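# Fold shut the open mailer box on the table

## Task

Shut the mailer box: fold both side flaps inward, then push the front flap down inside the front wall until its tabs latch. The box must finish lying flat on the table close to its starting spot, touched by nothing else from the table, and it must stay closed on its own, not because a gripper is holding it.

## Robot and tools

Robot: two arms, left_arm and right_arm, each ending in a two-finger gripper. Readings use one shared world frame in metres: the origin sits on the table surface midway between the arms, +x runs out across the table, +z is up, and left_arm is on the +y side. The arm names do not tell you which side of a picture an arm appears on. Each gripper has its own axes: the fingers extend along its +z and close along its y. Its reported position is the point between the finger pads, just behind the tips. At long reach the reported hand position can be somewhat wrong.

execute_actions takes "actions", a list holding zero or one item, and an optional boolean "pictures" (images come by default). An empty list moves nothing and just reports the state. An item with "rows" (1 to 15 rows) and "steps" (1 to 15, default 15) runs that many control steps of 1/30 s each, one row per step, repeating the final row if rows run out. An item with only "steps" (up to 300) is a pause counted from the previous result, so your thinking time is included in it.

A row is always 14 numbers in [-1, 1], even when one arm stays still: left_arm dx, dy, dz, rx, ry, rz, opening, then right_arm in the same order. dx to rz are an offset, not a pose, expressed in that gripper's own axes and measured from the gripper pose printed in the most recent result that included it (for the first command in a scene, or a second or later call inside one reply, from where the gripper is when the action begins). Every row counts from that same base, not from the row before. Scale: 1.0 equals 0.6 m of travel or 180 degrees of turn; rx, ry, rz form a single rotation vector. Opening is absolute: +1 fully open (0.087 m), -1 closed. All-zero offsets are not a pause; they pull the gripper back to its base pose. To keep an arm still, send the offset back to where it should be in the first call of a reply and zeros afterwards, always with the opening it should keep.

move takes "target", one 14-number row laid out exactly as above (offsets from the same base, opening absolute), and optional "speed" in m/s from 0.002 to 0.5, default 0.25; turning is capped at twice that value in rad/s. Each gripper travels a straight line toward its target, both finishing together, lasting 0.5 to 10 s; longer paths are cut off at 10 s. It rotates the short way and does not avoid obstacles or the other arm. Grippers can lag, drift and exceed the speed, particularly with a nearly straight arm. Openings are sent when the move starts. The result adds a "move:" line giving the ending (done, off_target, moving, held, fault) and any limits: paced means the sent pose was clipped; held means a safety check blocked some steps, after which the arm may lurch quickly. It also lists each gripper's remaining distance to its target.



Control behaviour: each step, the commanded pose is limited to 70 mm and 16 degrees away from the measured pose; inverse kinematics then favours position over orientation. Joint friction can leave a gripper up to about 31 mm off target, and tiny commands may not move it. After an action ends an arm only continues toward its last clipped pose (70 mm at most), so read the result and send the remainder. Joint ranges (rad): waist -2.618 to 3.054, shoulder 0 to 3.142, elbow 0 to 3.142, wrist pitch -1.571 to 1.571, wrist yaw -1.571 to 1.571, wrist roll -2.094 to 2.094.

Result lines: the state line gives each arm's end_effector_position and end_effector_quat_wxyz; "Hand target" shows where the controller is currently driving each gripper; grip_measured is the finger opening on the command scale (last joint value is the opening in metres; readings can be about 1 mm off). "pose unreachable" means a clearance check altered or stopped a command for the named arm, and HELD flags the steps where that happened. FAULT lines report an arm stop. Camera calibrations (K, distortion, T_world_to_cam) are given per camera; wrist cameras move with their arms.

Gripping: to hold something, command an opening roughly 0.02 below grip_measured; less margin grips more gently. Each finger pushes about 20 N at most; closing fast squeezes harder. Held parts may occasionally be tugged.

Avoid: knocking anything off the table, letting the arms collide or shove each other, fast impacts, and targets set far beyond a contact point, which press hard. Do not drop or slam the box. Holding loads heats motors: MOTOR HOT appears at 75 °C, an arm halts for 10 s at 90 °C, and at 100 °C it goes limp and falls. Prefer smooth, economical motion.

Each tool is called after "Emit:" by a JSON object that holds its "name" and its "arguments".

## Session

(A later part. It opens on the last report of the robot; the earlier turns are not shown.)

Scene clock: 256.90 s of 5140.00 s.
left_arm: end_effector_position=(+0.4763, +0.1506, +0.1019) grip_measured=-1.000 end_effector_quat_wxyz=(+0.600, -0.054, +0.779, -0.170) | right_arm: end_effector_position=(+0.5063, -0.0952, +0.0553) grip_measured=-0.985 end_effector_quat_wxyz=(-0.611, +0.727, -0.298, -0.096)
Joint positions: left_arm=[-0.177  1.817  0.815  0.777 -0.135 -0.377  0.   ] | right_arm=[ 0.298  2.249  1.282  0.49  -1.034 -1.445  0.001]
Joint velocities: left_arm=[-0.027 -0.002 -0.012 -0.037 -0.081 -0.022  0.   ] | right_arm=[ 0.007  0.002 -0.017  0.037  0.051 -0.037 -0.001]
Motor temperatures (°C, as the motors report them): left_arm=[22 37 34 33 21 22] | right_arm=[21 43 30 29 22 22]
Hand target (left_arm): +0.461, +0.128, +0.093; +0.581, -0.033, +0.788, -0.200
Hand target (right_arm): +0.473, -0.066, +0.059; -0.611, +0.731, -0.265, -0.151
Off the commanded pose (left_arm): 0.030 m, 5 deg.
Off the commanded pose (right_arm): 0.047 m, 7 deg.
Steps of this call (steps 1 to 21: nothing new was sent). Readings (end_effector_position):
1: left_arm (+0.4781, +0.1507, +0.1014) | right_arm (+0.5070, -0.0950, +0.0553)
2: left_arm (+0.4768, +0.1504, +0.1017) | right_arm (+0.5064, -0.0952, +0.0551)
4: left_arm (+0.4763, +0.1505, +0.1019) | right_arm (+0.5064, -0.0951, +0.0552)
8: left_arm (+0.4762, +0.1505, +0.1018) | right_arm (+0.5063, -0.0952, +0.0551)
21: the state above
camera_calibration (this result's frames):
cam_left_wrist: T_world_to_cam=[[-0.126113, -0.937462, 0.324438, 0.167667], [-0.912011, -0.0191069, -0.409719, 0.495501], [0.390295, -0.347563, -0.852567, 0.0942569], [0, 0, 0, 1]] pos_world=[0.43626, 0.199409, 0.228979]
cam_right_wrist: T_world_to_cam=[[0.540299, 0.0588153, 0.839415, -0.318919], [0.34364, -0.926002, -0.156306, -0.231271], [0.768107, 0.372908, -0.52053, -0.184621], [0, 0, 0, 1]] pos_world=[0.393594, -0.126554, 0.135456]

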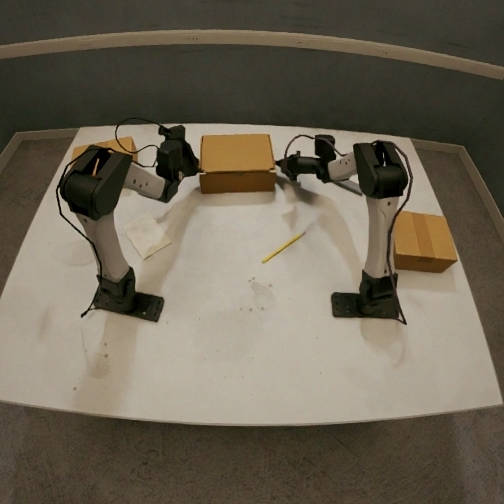

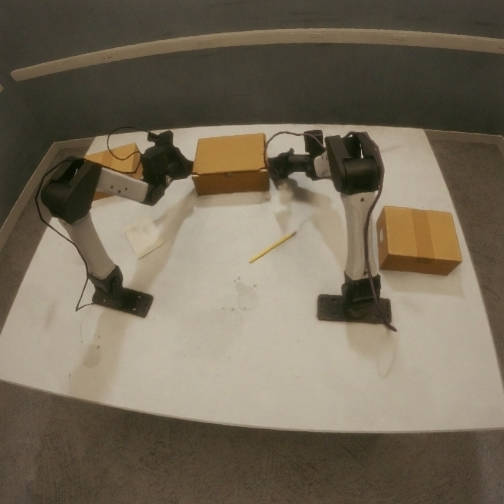

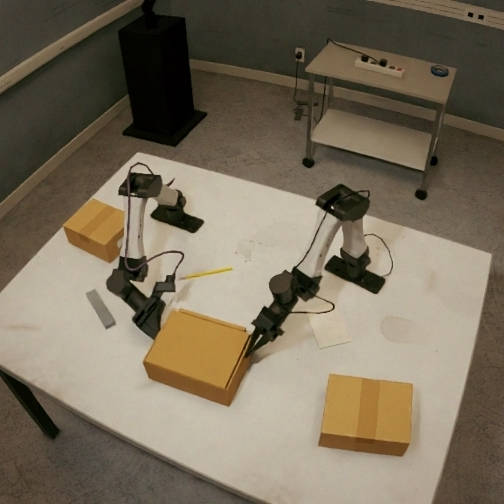

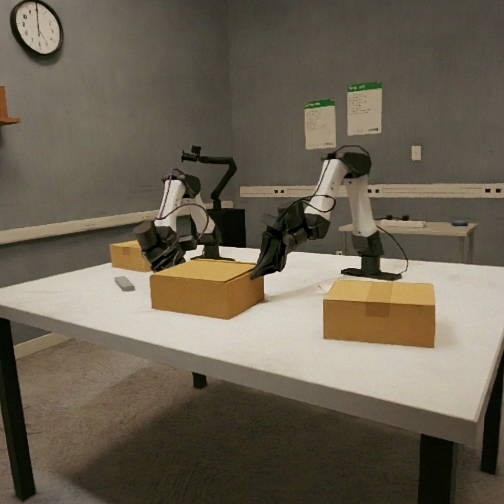

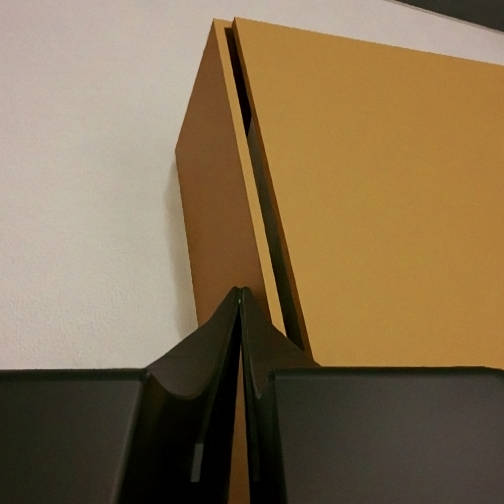

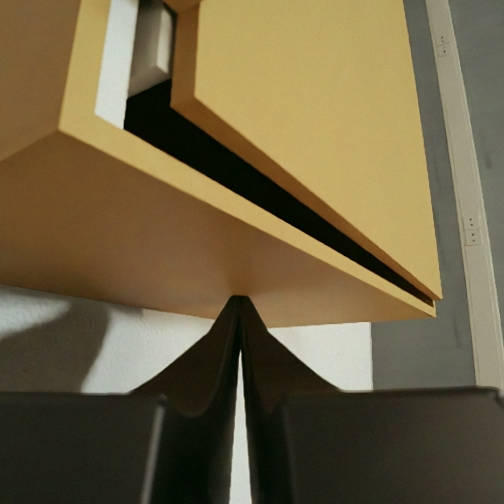

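Emit:
{"name": "move", "arguments": {"target": [-0.193,-0.033,-0.05,-0.092,0.194,0.071,1,-0.05,-0.1,-0.12,0,0,0,-1], "speed": 0.15}}

Emit:
{"name": "move", "arguments": {"target": [-0.183,-0.25,0.285,0,0,0,1,0,0,0,0,0,0,-1], "speed": 0.15}}

Scene clock: 267.73 s of 5140.00 s.
left_arm: end_effector_position=(+0.4782, +0.1730, +0.2279) grip_measured=+0.979 end_effector_quat_wxyz=(+0.353, -0.003, +0.935, -0.013) | right_arm: end_effector_position=(+0.4917, -0.1471, +0.1119) grip_measured=-0.985 end_effector_quat_wxyz=(-0.600, +0.726, -0.316, -0.114)
Joint positions: left_arm=[-0.164  2.008  2.137 -0.999 -0.196 -0.267  0.087] | right_arm=[ 0.186  2.043  1.282  0.126 -1.128 -1.56   0.001]
Joint velocities: left_arm=[ 0.007 -0.002 -0.002 -0.081 -0.007  0.037 -0.   ] | right_arm=[-0.012  0.002 -0.007  0.037  0.007  0.022 -0.   ]
Motor temperatures (°C, as the motors report them): left_arm=[22 38 34 34 21 22] | right_arm=[22 44 30 29 23 22]
Hand target (left_arm): +0.476, +0.173, +0.221; +0.339, +0.001, +0.941, -0.006
Hand target (right_arm): +0.498, -0.149, +0.137; -0.612, +0.727, -0.298, -0.096
Off the commanded pose (left_arm): 0.007 m, 2 deg.
Off the commanded pose (right_arm): 0.026 m, 3 deg.
After step 90, 4.73 s passed at rest.
move: off_target (right_arm)
camera_calibration (this result's frames):
cam_left_wrist: T_world_to_cam=[[-0.0115591, -0.999621, 0.0249832, 0.172257], [-0.986212, 0.0155218, 0.164755, 0.447797], [-0.165081, -0.0227343, -0.986018, 0.448521], [0, 0, 0, 1]] pos_world=[0.517656, 0.175438, 0.364169]
cam_right_wrist: T_world_to_cam=[[0.586649, 0.0628115, 0.807402, -0.374125], [0.331382, -0.928317, -0.168561, -0.258393], [0.738937, 0.366444, -0.565411, -0.106092], [0, 0, 0, 1]] pos_world=[0.383502, -0.177495, 0.198528]

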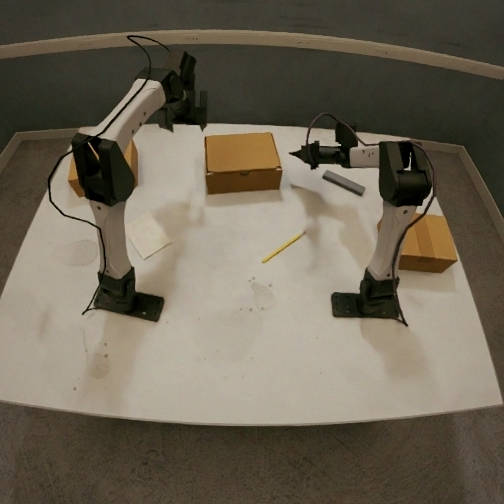

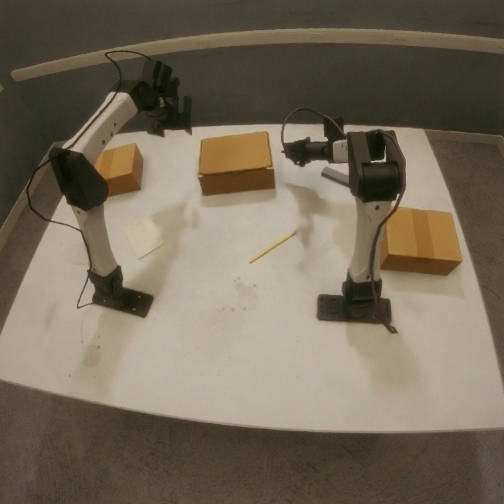

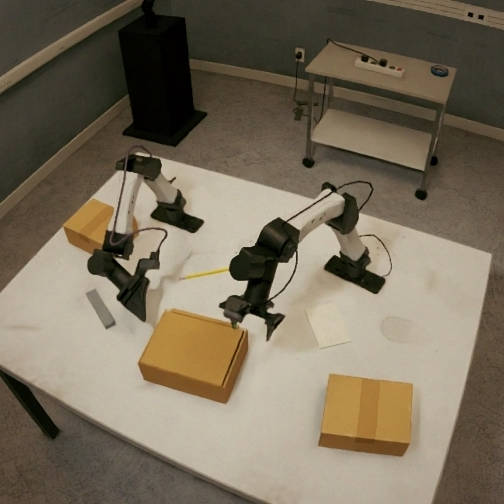

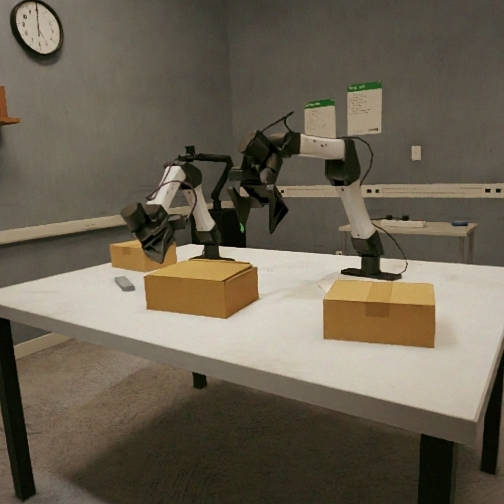

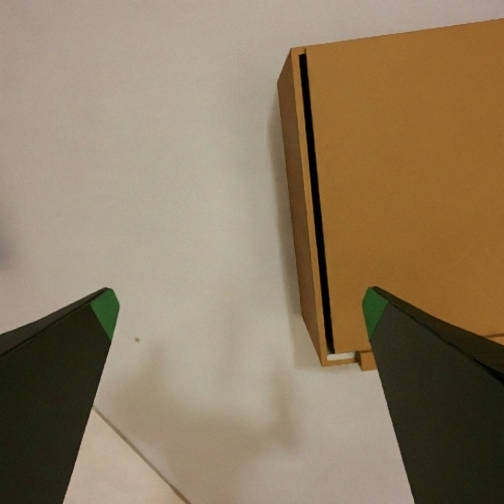

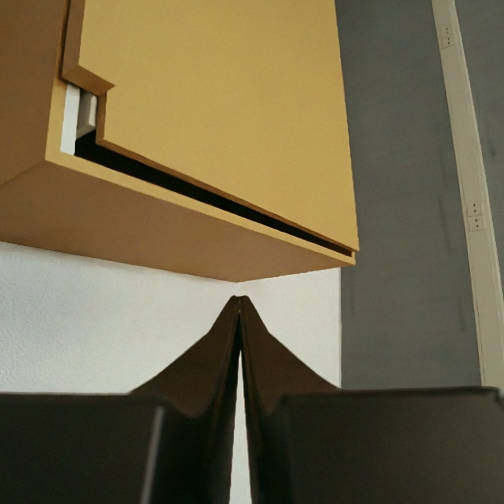

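Scene clock: 270.23 s of 5140.00 s.
left_arm: end_effector_position=(+0.6727, +0.0324, +0.1808) grip_measured=+0.979 end_effector_quat_wxyz=(+0.583, +0.002, +0.805, -0.114) | right_arm: end_effector_position=(+0.4917, -0.1471, +0.1119) grip_measured=-0.985 end_effector_quat_wxyz=(-0.600, +0.726, -0.316, -0.114)
Joint positions: left_arm=[-0.268  2.767  2.866 -0.407 -0.23  -0.263  0.087] | right_arm=[ 0.186  2.043  1.282  0.126 -1.128 -1.56   0.001]
Joint velocities: left_arm=[-0.007  0.007  0.007 -0.037 -0.022  0.007  0.   ] | right_arm=[ 0.032 -0.032  0.012  0.007  0.051 -0.022  0.001]
Motor temperatures (°C, as the motors report them): left_arm=[22 39 34 34 21 22] | right_arm=[22 44 30 29 23 22]
Hand target (left_arm): +0.673, +0.025, +0.175; +0.583, +0.008, +0.804, -0.116
Hand target (right_arm): +0.492, -0.147, +0.112; -0.600, +0.726, -0.316, -0.114
Off the commanded pose (left_arm): 0.012 m, 32 deg; orientation clipped at the last step of the last action.
Off the commanded pose (right_arm): 0.000 m, 0 deg.
elbow stopped short (left arm): the move would have taken joint 3 (elbow) straighter than the controller allows; a more bent joint 3 avoids this.
move: off_target (left_arm); limits=paced
camera_calibration (this result's frames):
cam_left_wrist: T_world_to_cam=[[-0.141906, -0.974346, 0.174676, 0.0949404], [-0.92867, 0.0699523, -0.36425, 0.704806], [0.342686, -0.213906, -0.914773, 0.0826828], [0, 0, 0, 1]] pos_world=[0.63967, 0.0608884, 0.315777]
cam_right_wrist: T_world_to_cam=[[0.586649, 0.0628115, 0.807402, -0.374125], [0.331382, -0.928317, -0.168561, -0.258393], [0.738937, 0.366444, -0.565411, -0.106092], [0, 0, 0, 1]] pos_world=[0.383502, -0.177495, 0.198528]

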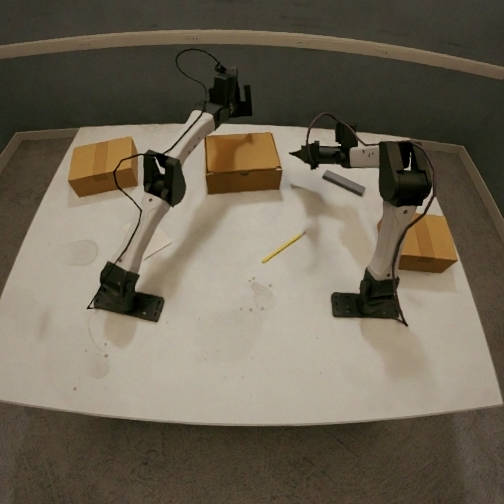

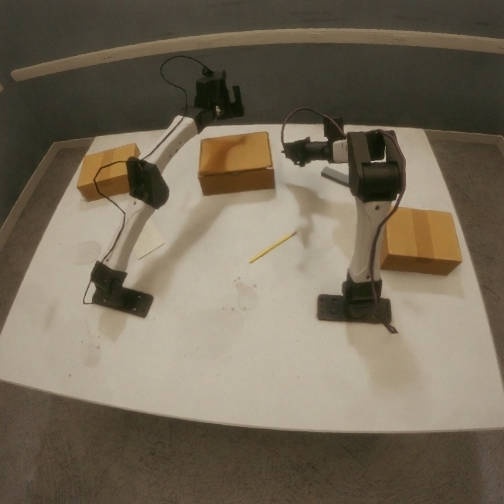

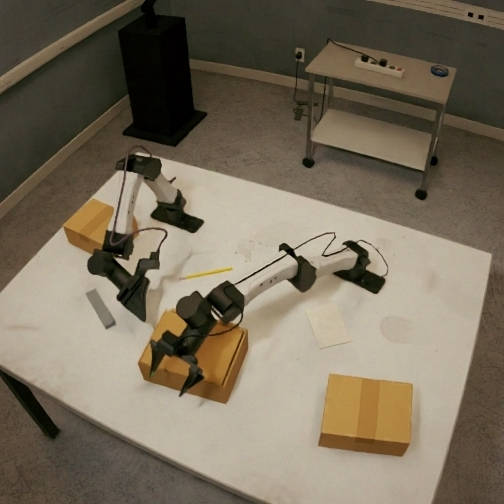

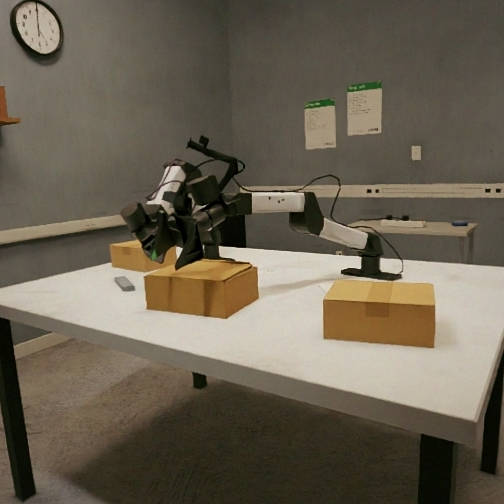

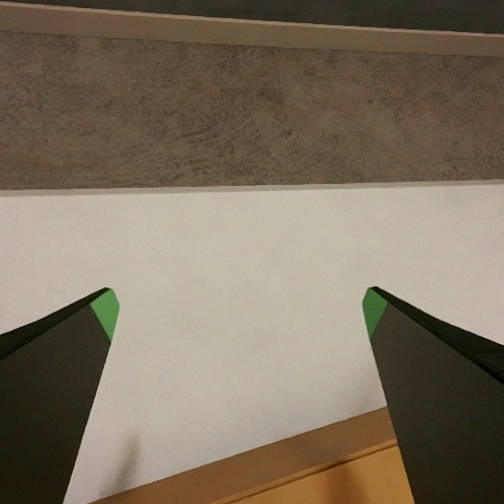

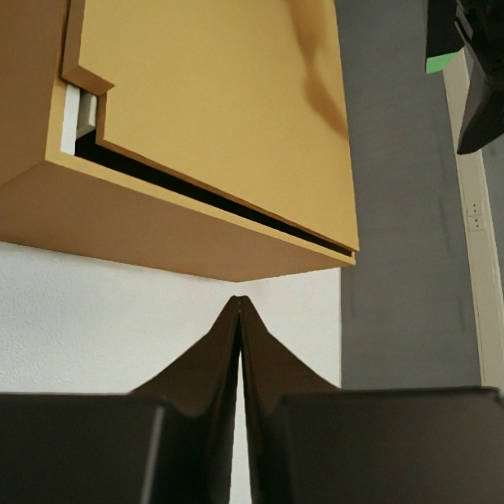

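Emit:
{"name": "move", "arguments": {"target": [0.126,0.015,-0.012,0,0.16,0,1,0,0,0,0,0,0,-1], "speed": 0.06}}

Scene clock: 276.70 s of 5140.00 s.
left_arm: end_effector_position=(+0.6415, +0.0233, +0.1282) grip_measured=+0.979 end_effector_quat_wxyz=(+0.476, +0.032, +0.865, -0.155) | right_arm: end_effector_position=(+0.4917, -0.1471, +0.1119) grip_measured=-0.985 end_effector_quat_wxyz=(-0.600, +0.726, -0.316, -0.114)
Joint positions: left_arm=[-0.253  2.781  2.866 -0.609 -0.059 -0.313  0.087] | right_arm=[ 0.186  2.043  1.282  0.126 -1.128 -1.56   0.001]
Joint velocities: left_arm=[ 0.007 -0.017 -0.032 -0.022  0.022 -0.081 -0.   ] | right_arm=[ 0.017  0.002 -0.012  0.007  0.007 -0.037 -0.001]
Motor temperatures (°C, as the motors report them): left_arm=[22 42 35 34 21 22] | right_arm=[21 43 30 29 23 22]
Hand target (left_arm): +0.642, +0.032, +0.110; +0.458, +0.026, +0.876, -0.150
Hand target (right_arm): +0.492, -0.147, +0.112; -0.600, +0.726, -0.316, -0.114
Off the commanded pose (left_arm): 0.020 m, 15 deg.
Off the commanded pose (right_arm): 0.000 m, 0 deg.
elbow stopped short (left arm): the move would have taken joint 3 (elbow) straighter than the controller allows; a more bent joint 3 avoids this.
move: off_target (left_arm)
camera_calibration (this result's frames):
cam_left_wrist: T_world_to_cam=[[-0.2106, -0.949134, 0.234076, 0.126731], [-0.97336, 0.181388, -0.140247, 0.654657], [0.0906544, -0.257376, -0.96205, 0.212047], [0, 0, 0, 1]] pos_world=[0.644683, 0.0561138, 0.266148]
cam_right_wrist: T_world_to_cam=[[0.586649, 0.0628115, 0.807402, -0.374125], [0.331382, -0.928317, -0.168561, -0.258393], [0.738937, 0.366444, -0.565411, -0.106092], [0, 0, 0, 1]] pos_world=[0.383502, -0.177495, 0.198528]

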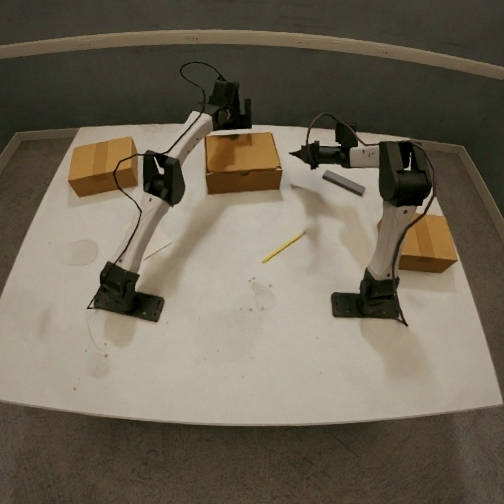

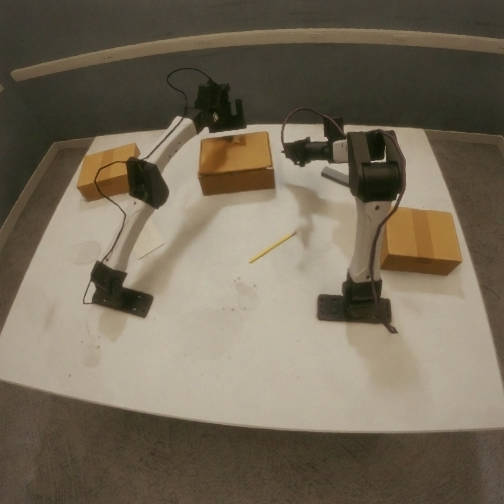

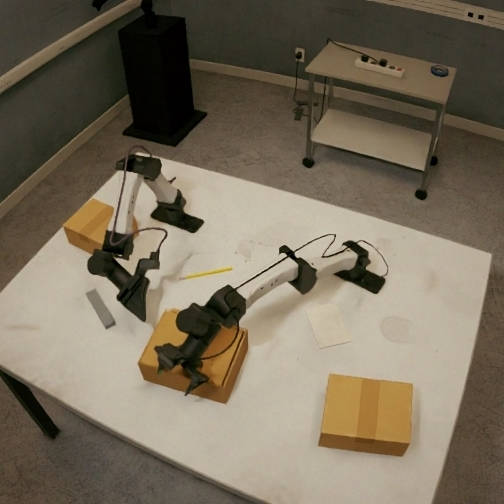

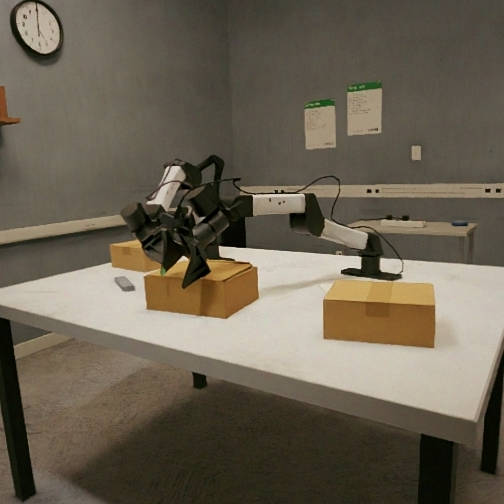

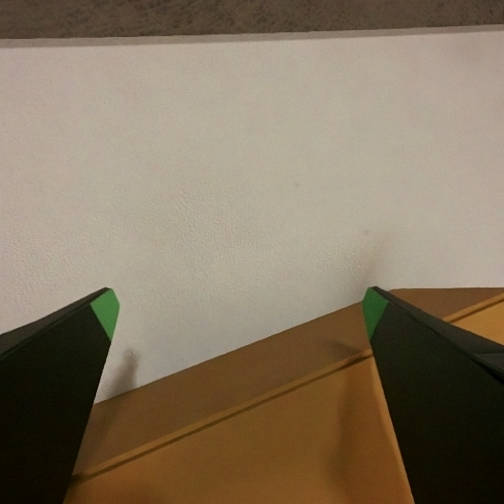

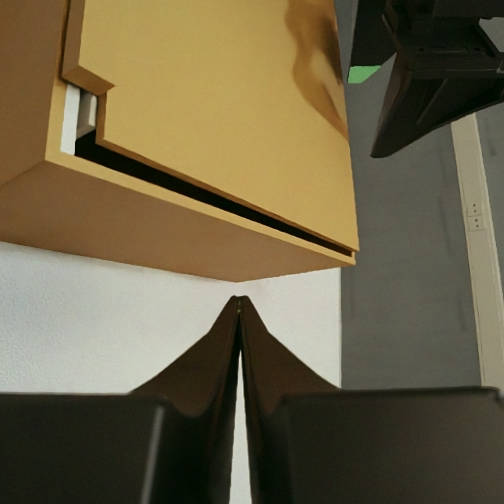

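Emit:
{"name": "move", "arguments": {"target": [0.048,0.014,0.03,0,0.05,0,-1,0,0,0,0,0,0,-1], "speed": 0.04}}

Emit:
{"name": "move", "arguments": {"target": [0.09,-0.005,-0.04,0,0.15,0,-1,0,0,0,0,0,0,-1], "speed": 0.04}}

Scene clock: 283.10 s of 5140.00 s.
left_arm: end_effector_position=(+0.6395, +0.0189, +0.1089) grip_measured=-1.000 end_effector_quat_wxyz=(+0.457, +0.042, +0.872, -0.171) | right_arm: end_effector_position=(+0.4917, -0.1471, +0.1119) grip_measured=-0.985 end_effector_quat_wxyz=(-0.600, +0.726, -0.316, -0.114)
Joint positions: left_arm=[-0.247  2.809  2.866 -0.608 -0.007 -0.314  0.   ] | right_arm=[ 0.186  2.043  1.282  0.126 -1.128 -1.56   0.001]
Joint velocities: left_arm=[-0.002  0.002 -0.002  0.037 -0.022  0.051  0.   ] | right_arm=[ 0.032 -0.002  0.002 -0.022  0.022  0.022  0.   ]
Motor temperatures (°C, as the motors report them): left_arm=[22 45 35 33 21 22] | right_arm=[21 43 30 29 22 22]
Hand target (left_arm): +0.641, +0.023, +0.093; +0.446, +0.041, +0.878, -0.168
Hand target (right_arm): +0.492, -0.147, +0.112; -0.600, +0.726, -0.316, -0.114
Off the commanded pose (left_arm): 0.017 m, 7 deg.
Off the commanded pose (right_arm): 0.000 m, 0 deg.
elbow stopped short (left arm): the move would have taken joint 3 (elbow) straighter than the controller allows; a more bent joint 3 avoids this.
After step 90, 1.23 s passed at rest.
move: off_target (left_arm)
camera_calibration (this result's frames):
cam_left_wrist: T_world_to_cam=[[-0.237801, -0.937192, 0.255191, 0.141423], [-0.970272, 0.217033, -0.107096, 0.644511], [0.0449844, -0.273072, -0.960941, 0.221928], [0, 0, 0, 1]] pos_world=[0.648998, 0.0532628, 0.246195]
cam_right_wrist: T_world_to_cam=[[0.586649, 0.0628115, 0.807402, -0.374125], [0.331382, -0.928317, -0.168561, -0.258393], [0.738937, 0.366444, -0.565411, -0.106092], [0, 0, 0, 1]] pos_world=[0.383502, -0.177495, 0.198528]

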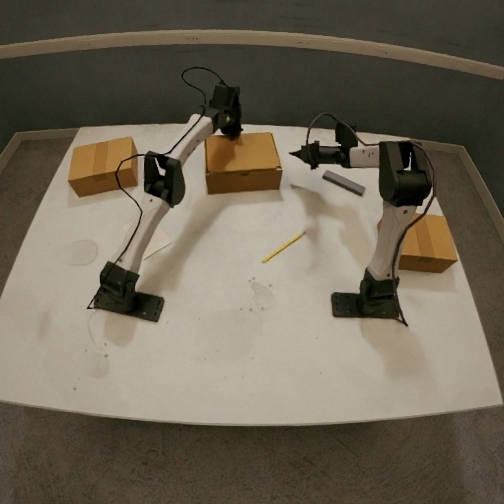

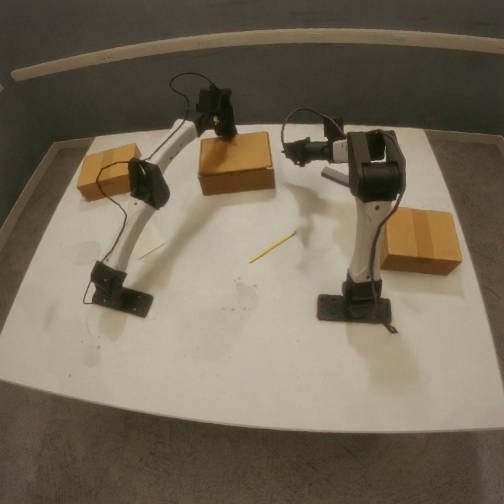

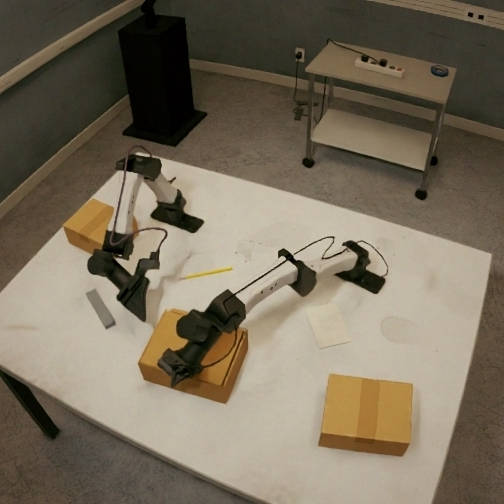

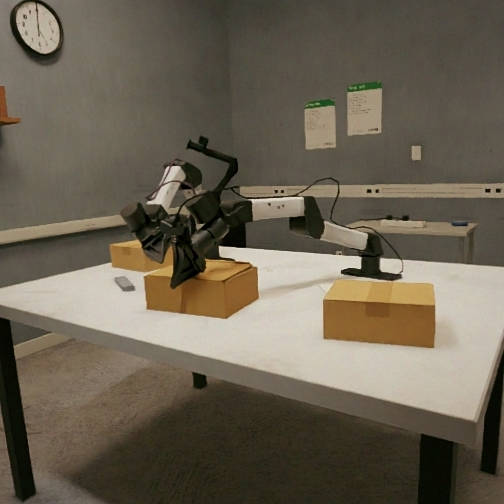

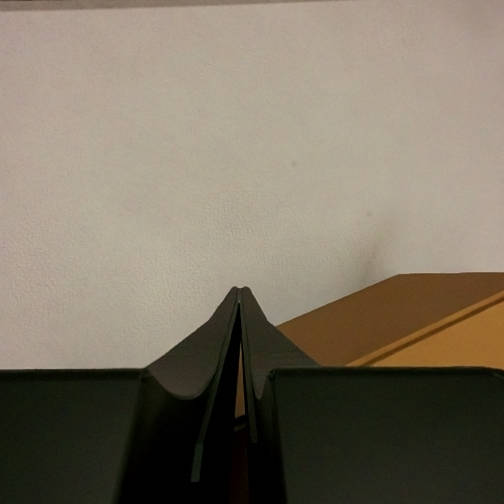

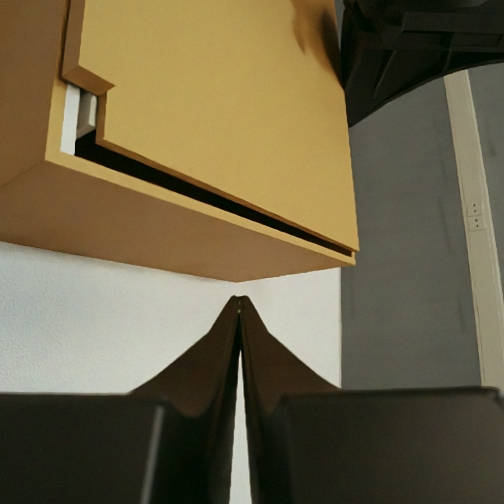

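Scene clock: 289.23 s of 5140.00 s.
left_arm: end_effector_position=(+0.6222, +0.0169, +0.1184) grip_measured=-1.000 end_effector_quat_wxyz=(+0.426, +0.058, +0.882, -0.195) | right_arm: end_effector_position=(+0.4917, -0.1471, +0.1119) grip_measured=-0.985 end_effector_quat_wxyz=(-0.600, +0.726, -0.316, -0.114)
Joint positions: left_arm=[-0.239  2.773  2.866 -0.691  0.073 -0.314  0.   ] | right_arm=[ 0.186  2.043  1.282  0.126 -1.128 -1.56   0.001]
Joint velocities: left_arm=[ 0.002 -0.002  0.007  0.037 -0.022  0.081  0.   ] | right_arm=[-0.012 -0.012 -0.007 -0.125 -0.022  0.022  0.001]
Motor temperatures (°C, as the motors report them): left_arm=[22 49 35 33 21 22] | right_arm=[21 43 30 29 22 22]
Hand target (left_arm): +0.592, +0.018, +0.081; +0.349, +0.067, +0.916, -0.188
Hand target (right_arm): +0.492, -0.147, +0.112; -0.600, +0.726, -0.316, -0.114
Off the commanded pose (left_arm): 0.052 m, 23 deg; orientation clipped at the last step of the last action.
Off the commanded pose (right_arm): 0.000 m, 0 deg.
elbow stopped short (left arm): the move would have taken joint 3 (elbow) straighter than the controller allows; a more bent joint 3 avoids this.
move: off_target (left_arm); limits=paced
camera_calibration (this result's frames):
cam_left_wrist: T_world_to_cam=[[-0.276318, -0.916207, 0.290196, 0.152567], [-0.960609, 0.272612, -0.0539792, 0.615953], [-0.0296547, -0.29368, -0.955444, 0.277462], [0, 0, 0, 1]] pos_world=[0.642075, 0.0533526, 0.254074]
cam_right_wrist: T_world_to_cam=[[0.586649, 0.0628115, 0.807402, -0.374125], [0.331382, -0.928317, -0.168561, -0.258393], [0.738937, 0.366444, -0.565411, -0.106092], [0, 0, 0, 1]] pos_world=[0.383502, -0.177495, 0.198528]

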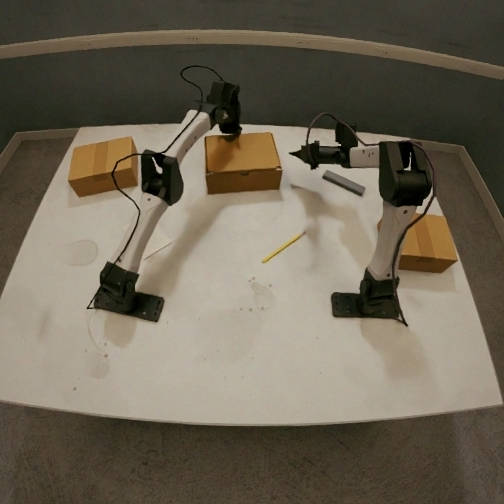

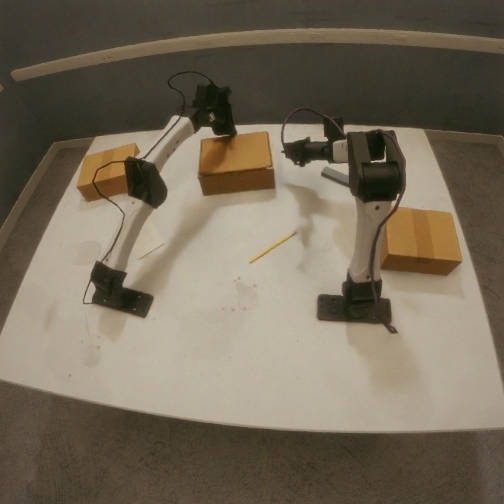

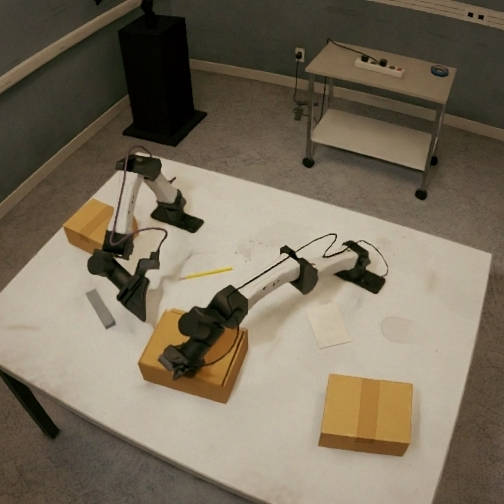

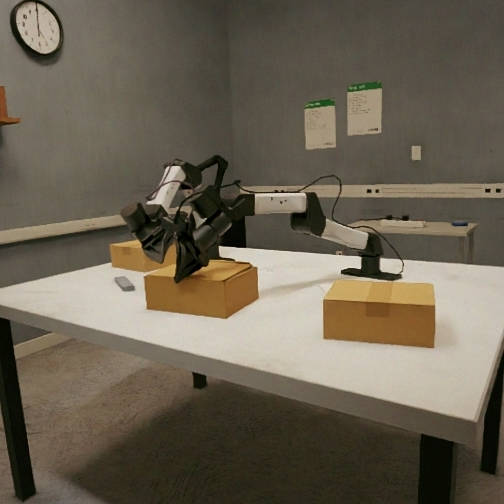

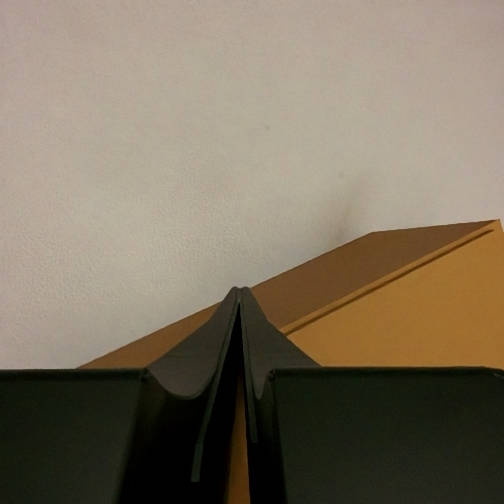

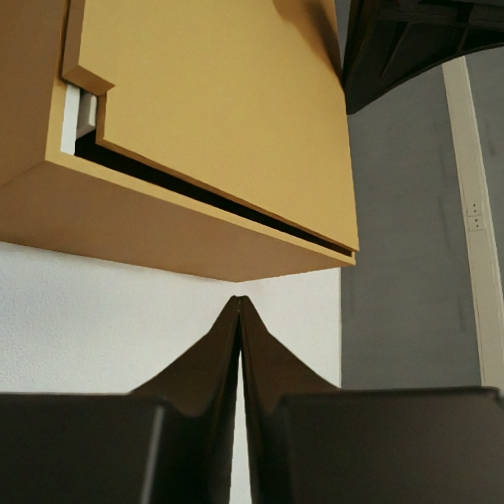

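Emit:
{"name": "move", "arguments": {"target": [0.04,0.08,-0.45,0,0,0,-1,0.274,-0.124,0.066,0.06,0.089,0.028,-1], "speed": 0.15}}

Scene clock: 296.40 s of 5140.00 s.
left_arm: end_effector_position=(+0.4317, +0.1567, +0.2602) grip_measured=-1.000 end_effector_quat_wxyz=(+0.452, +0.061, +0.867, -0.198) | right_arm: end_effector_position=(+0.6705, -0.1615, +0.0707) grip_measured=-0.985 end_effector_quat_wxyz=(-0.609, +0.664, -0.435, -0.006)
Joint positions: left_arm=[-0.084  1.573  1.511 -0.488  0.199 -0.222  0.   ] | right_arm=[ 0.186  2.592  2.009  0.193 -0.821 -1.273  0.001]
Joint velocities: left_arm=[-0.002 -0.012 -0.007 -0.066 -0.007  0.066  0.   ] | right_arm=[-0.002 -0.012  0.002  0.022 -0.007 -0.022  0.001]
Motor temperatures (°C, as the motors report them): left_arm=[22 51 35 32 21 22] | right_arm=[21 42 31 29 22 22]
Hand target (left_arm): +0.424, +0.162, +0.241; +0.427, +0.059, +0.882, -0.193
Hand target (right_arm): +0.673, -0.158, +0.072; -0.608, +0.662, -0.437, -0.007
Off the commanded pose (left_arm): 0.026 m, 4 deg.
Off the commanded pose (right_arm): 0.005 m, 1 deg.
After step 90, 1.80 s passed at rest.
move: off_target (left_arm)
camera_calibration (this result's frames):
cam_left_wrist: T_world_to_cam=[[-0.293578, -0.912549, 0.28472, 0.195116], [-0.955522, 0.271381, -0.115454, 0.416444], [0.02809, -0.305951, -0.951633, 0.424313], [0, 0, 0, 1]] pos_world=[0.443285, 0.194857, 0.396317]
cam_right_wrist: T_world_to_cam=[[0.570034, -0.131667, 0.811002, -0.465375], [-0.000592325, -0.987142, -0.159847, -0.125497], [0.821621, 0.0906381, -0.562782, -0.356386], [0, 0, 0, 1]] pos_world=[0.55802, -0.152855, 0.156792]

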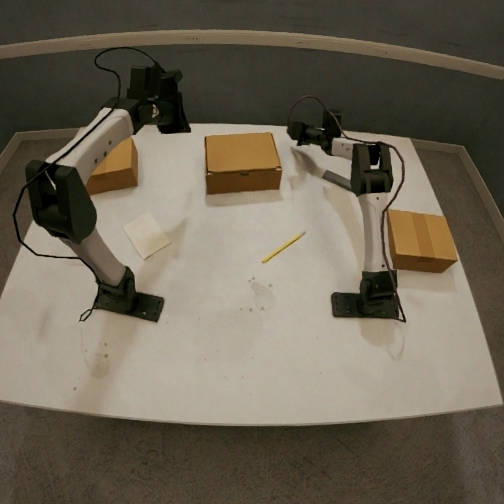

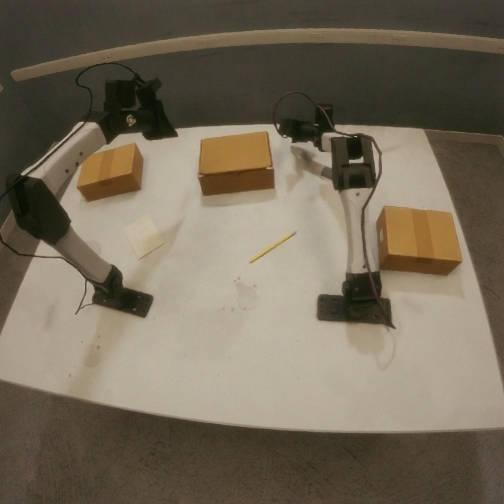

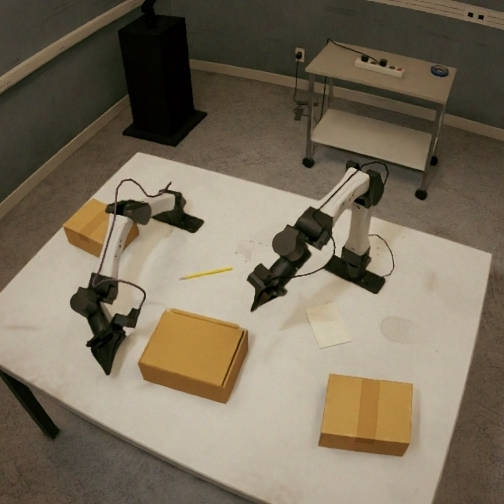

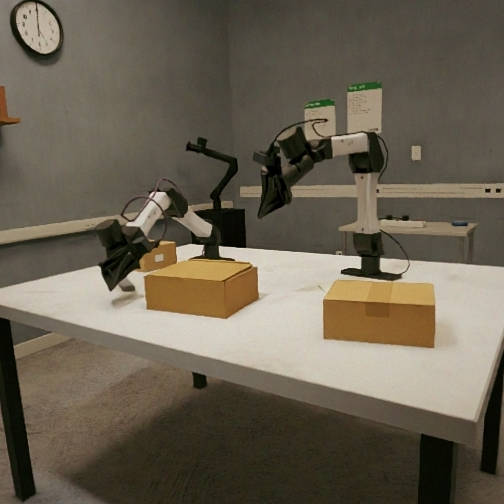

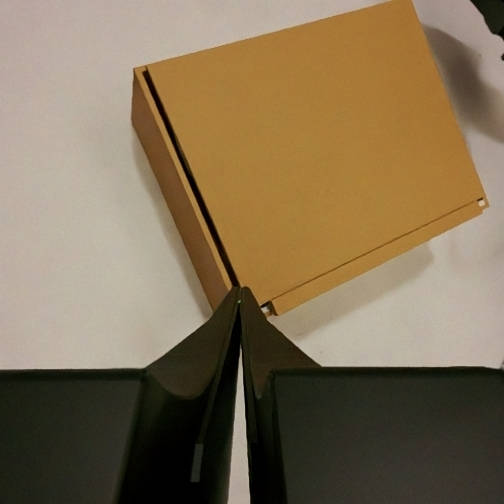

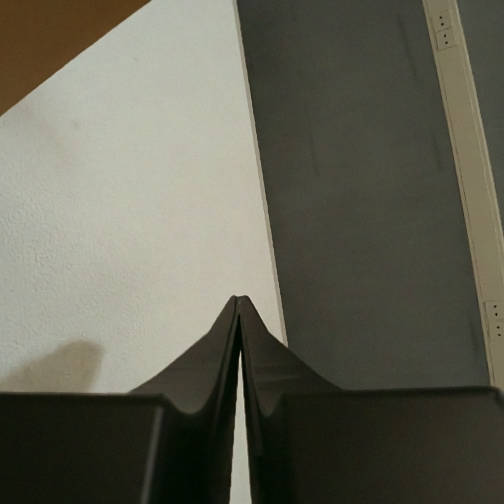

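Emit:
{"name": "move", "arguments": {"target": [0,0,0,0,0,0,-1,-0.113,0.017,0.184,-0.075,-0.111,-0.036,-1], "speed": 0.08}}

Scene clock: 301.93 s of 5140.00 s.
left_arm: end_effector_position=(+0.4314, +0.1567, +0.2600) grip_measured=-1.000 end_effector_quat_wxyz=(+0.452, +0.062, +0.867, -0.199) | right_arm: end_effector_position=(+0.6890, -0.0611, +0.0747) grip_measured=-0.985 end_effector_quat_wxyz=(-0.643, +0.691, -0.327, -0.047)
Joint positions: left_arm=[-0.084  1.573  1.511 -0.489  0.2   -0.222  0.   ] | right_arm=[ 0.299  3.043  2.825 -0.066 -0.929 -1.285  0.001]
Joint velocities: left_arm=[-0.012  0.017 -0.017  0.007  0.11  -0.007  0.   ] | right_arm=[ 0.012  0.017 -0.002  0.066  0.022 -0.022  0.   ]
Motor temperatures (°C, as the motors report them): left_arm=[22 49 35 32 21 22] | right_arm=[21 44 31 29 22 22]
Hand target (left_arm): +0.432, +0.157, +0.260; +0.453, +0.061, +0.867, -0.199
Hand target (right_arm): +0.679, -0.034, +0.071; +0.646, -0.694, +0.313, +0.055
Off the commanded pose (left_arm): 0.000 m, 0 deg.
Off the commanded pose (right_arm): 0.031 m, 14 deg.
elbow stopped short (right arm): the move would have taken joint 3 (elbow) straighter than the controller allows; a more bent joint 3 avoids this.
move: off_target (right_arm)
camera_calibration (this result's frames):
cam_left_wrist: T_world_to_cam=[[-0.294271, -0.91238, 0.284548, 0.195385], [-0.955343, 0.272431, -0.114462, 0.415712], [0.0269127, -0.305524, -0.951804, 0.424596], [0, 0, 0, 1]] pos_world=[0.443216, 0.194737, 0.396119]
cam_right_wrist: T_world_to_cam=[[0.500585, -0.057996, 0.863742, -0.41754], [0.229604, -0.953125, -0.197065, -0.179474], [0.834684, 0.296967, -0.463804, -0.382254], [0, 0, 0, 1]] pos_world=[0.569283, -0.08176, 0.147988]

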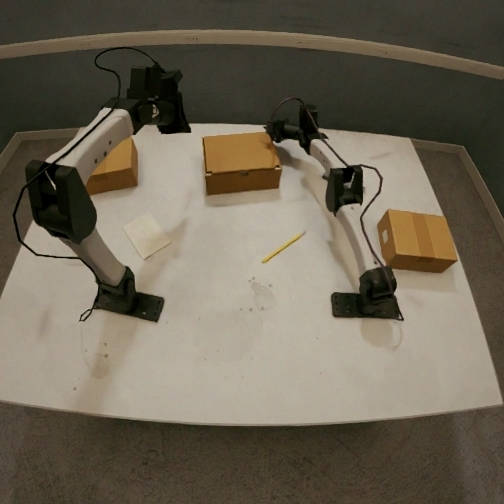

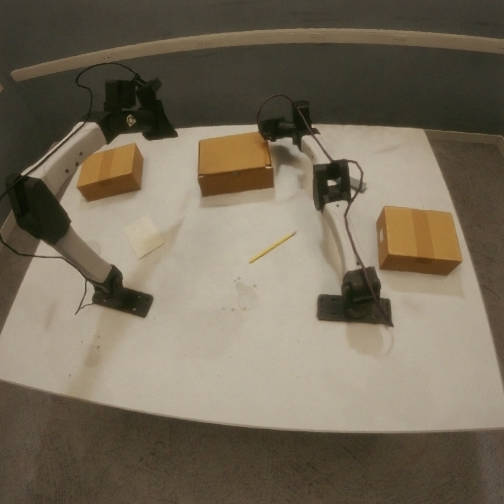

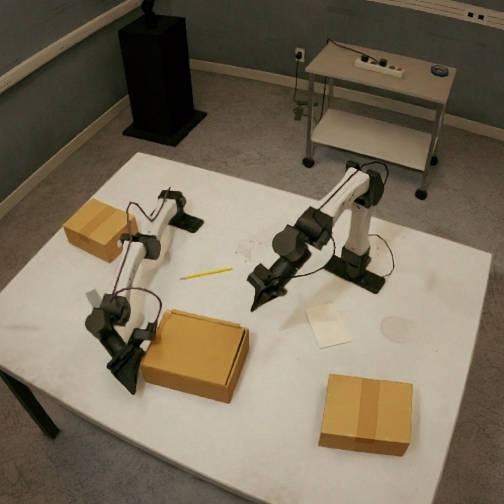

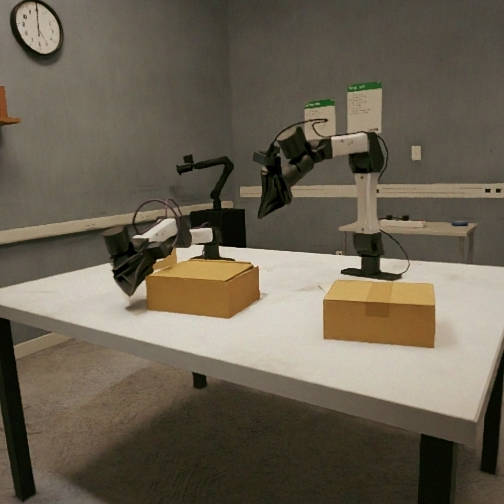

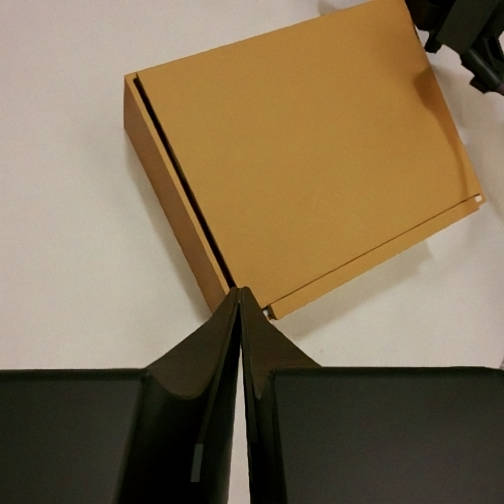

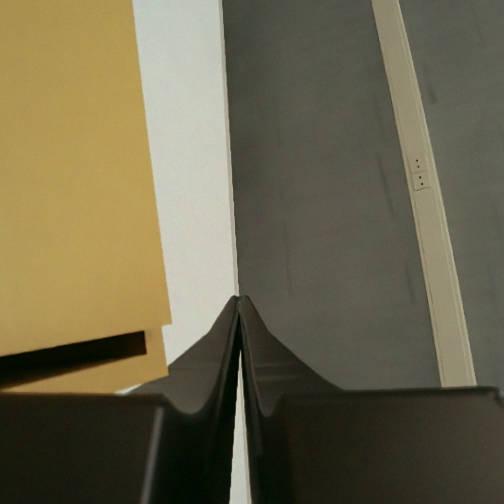

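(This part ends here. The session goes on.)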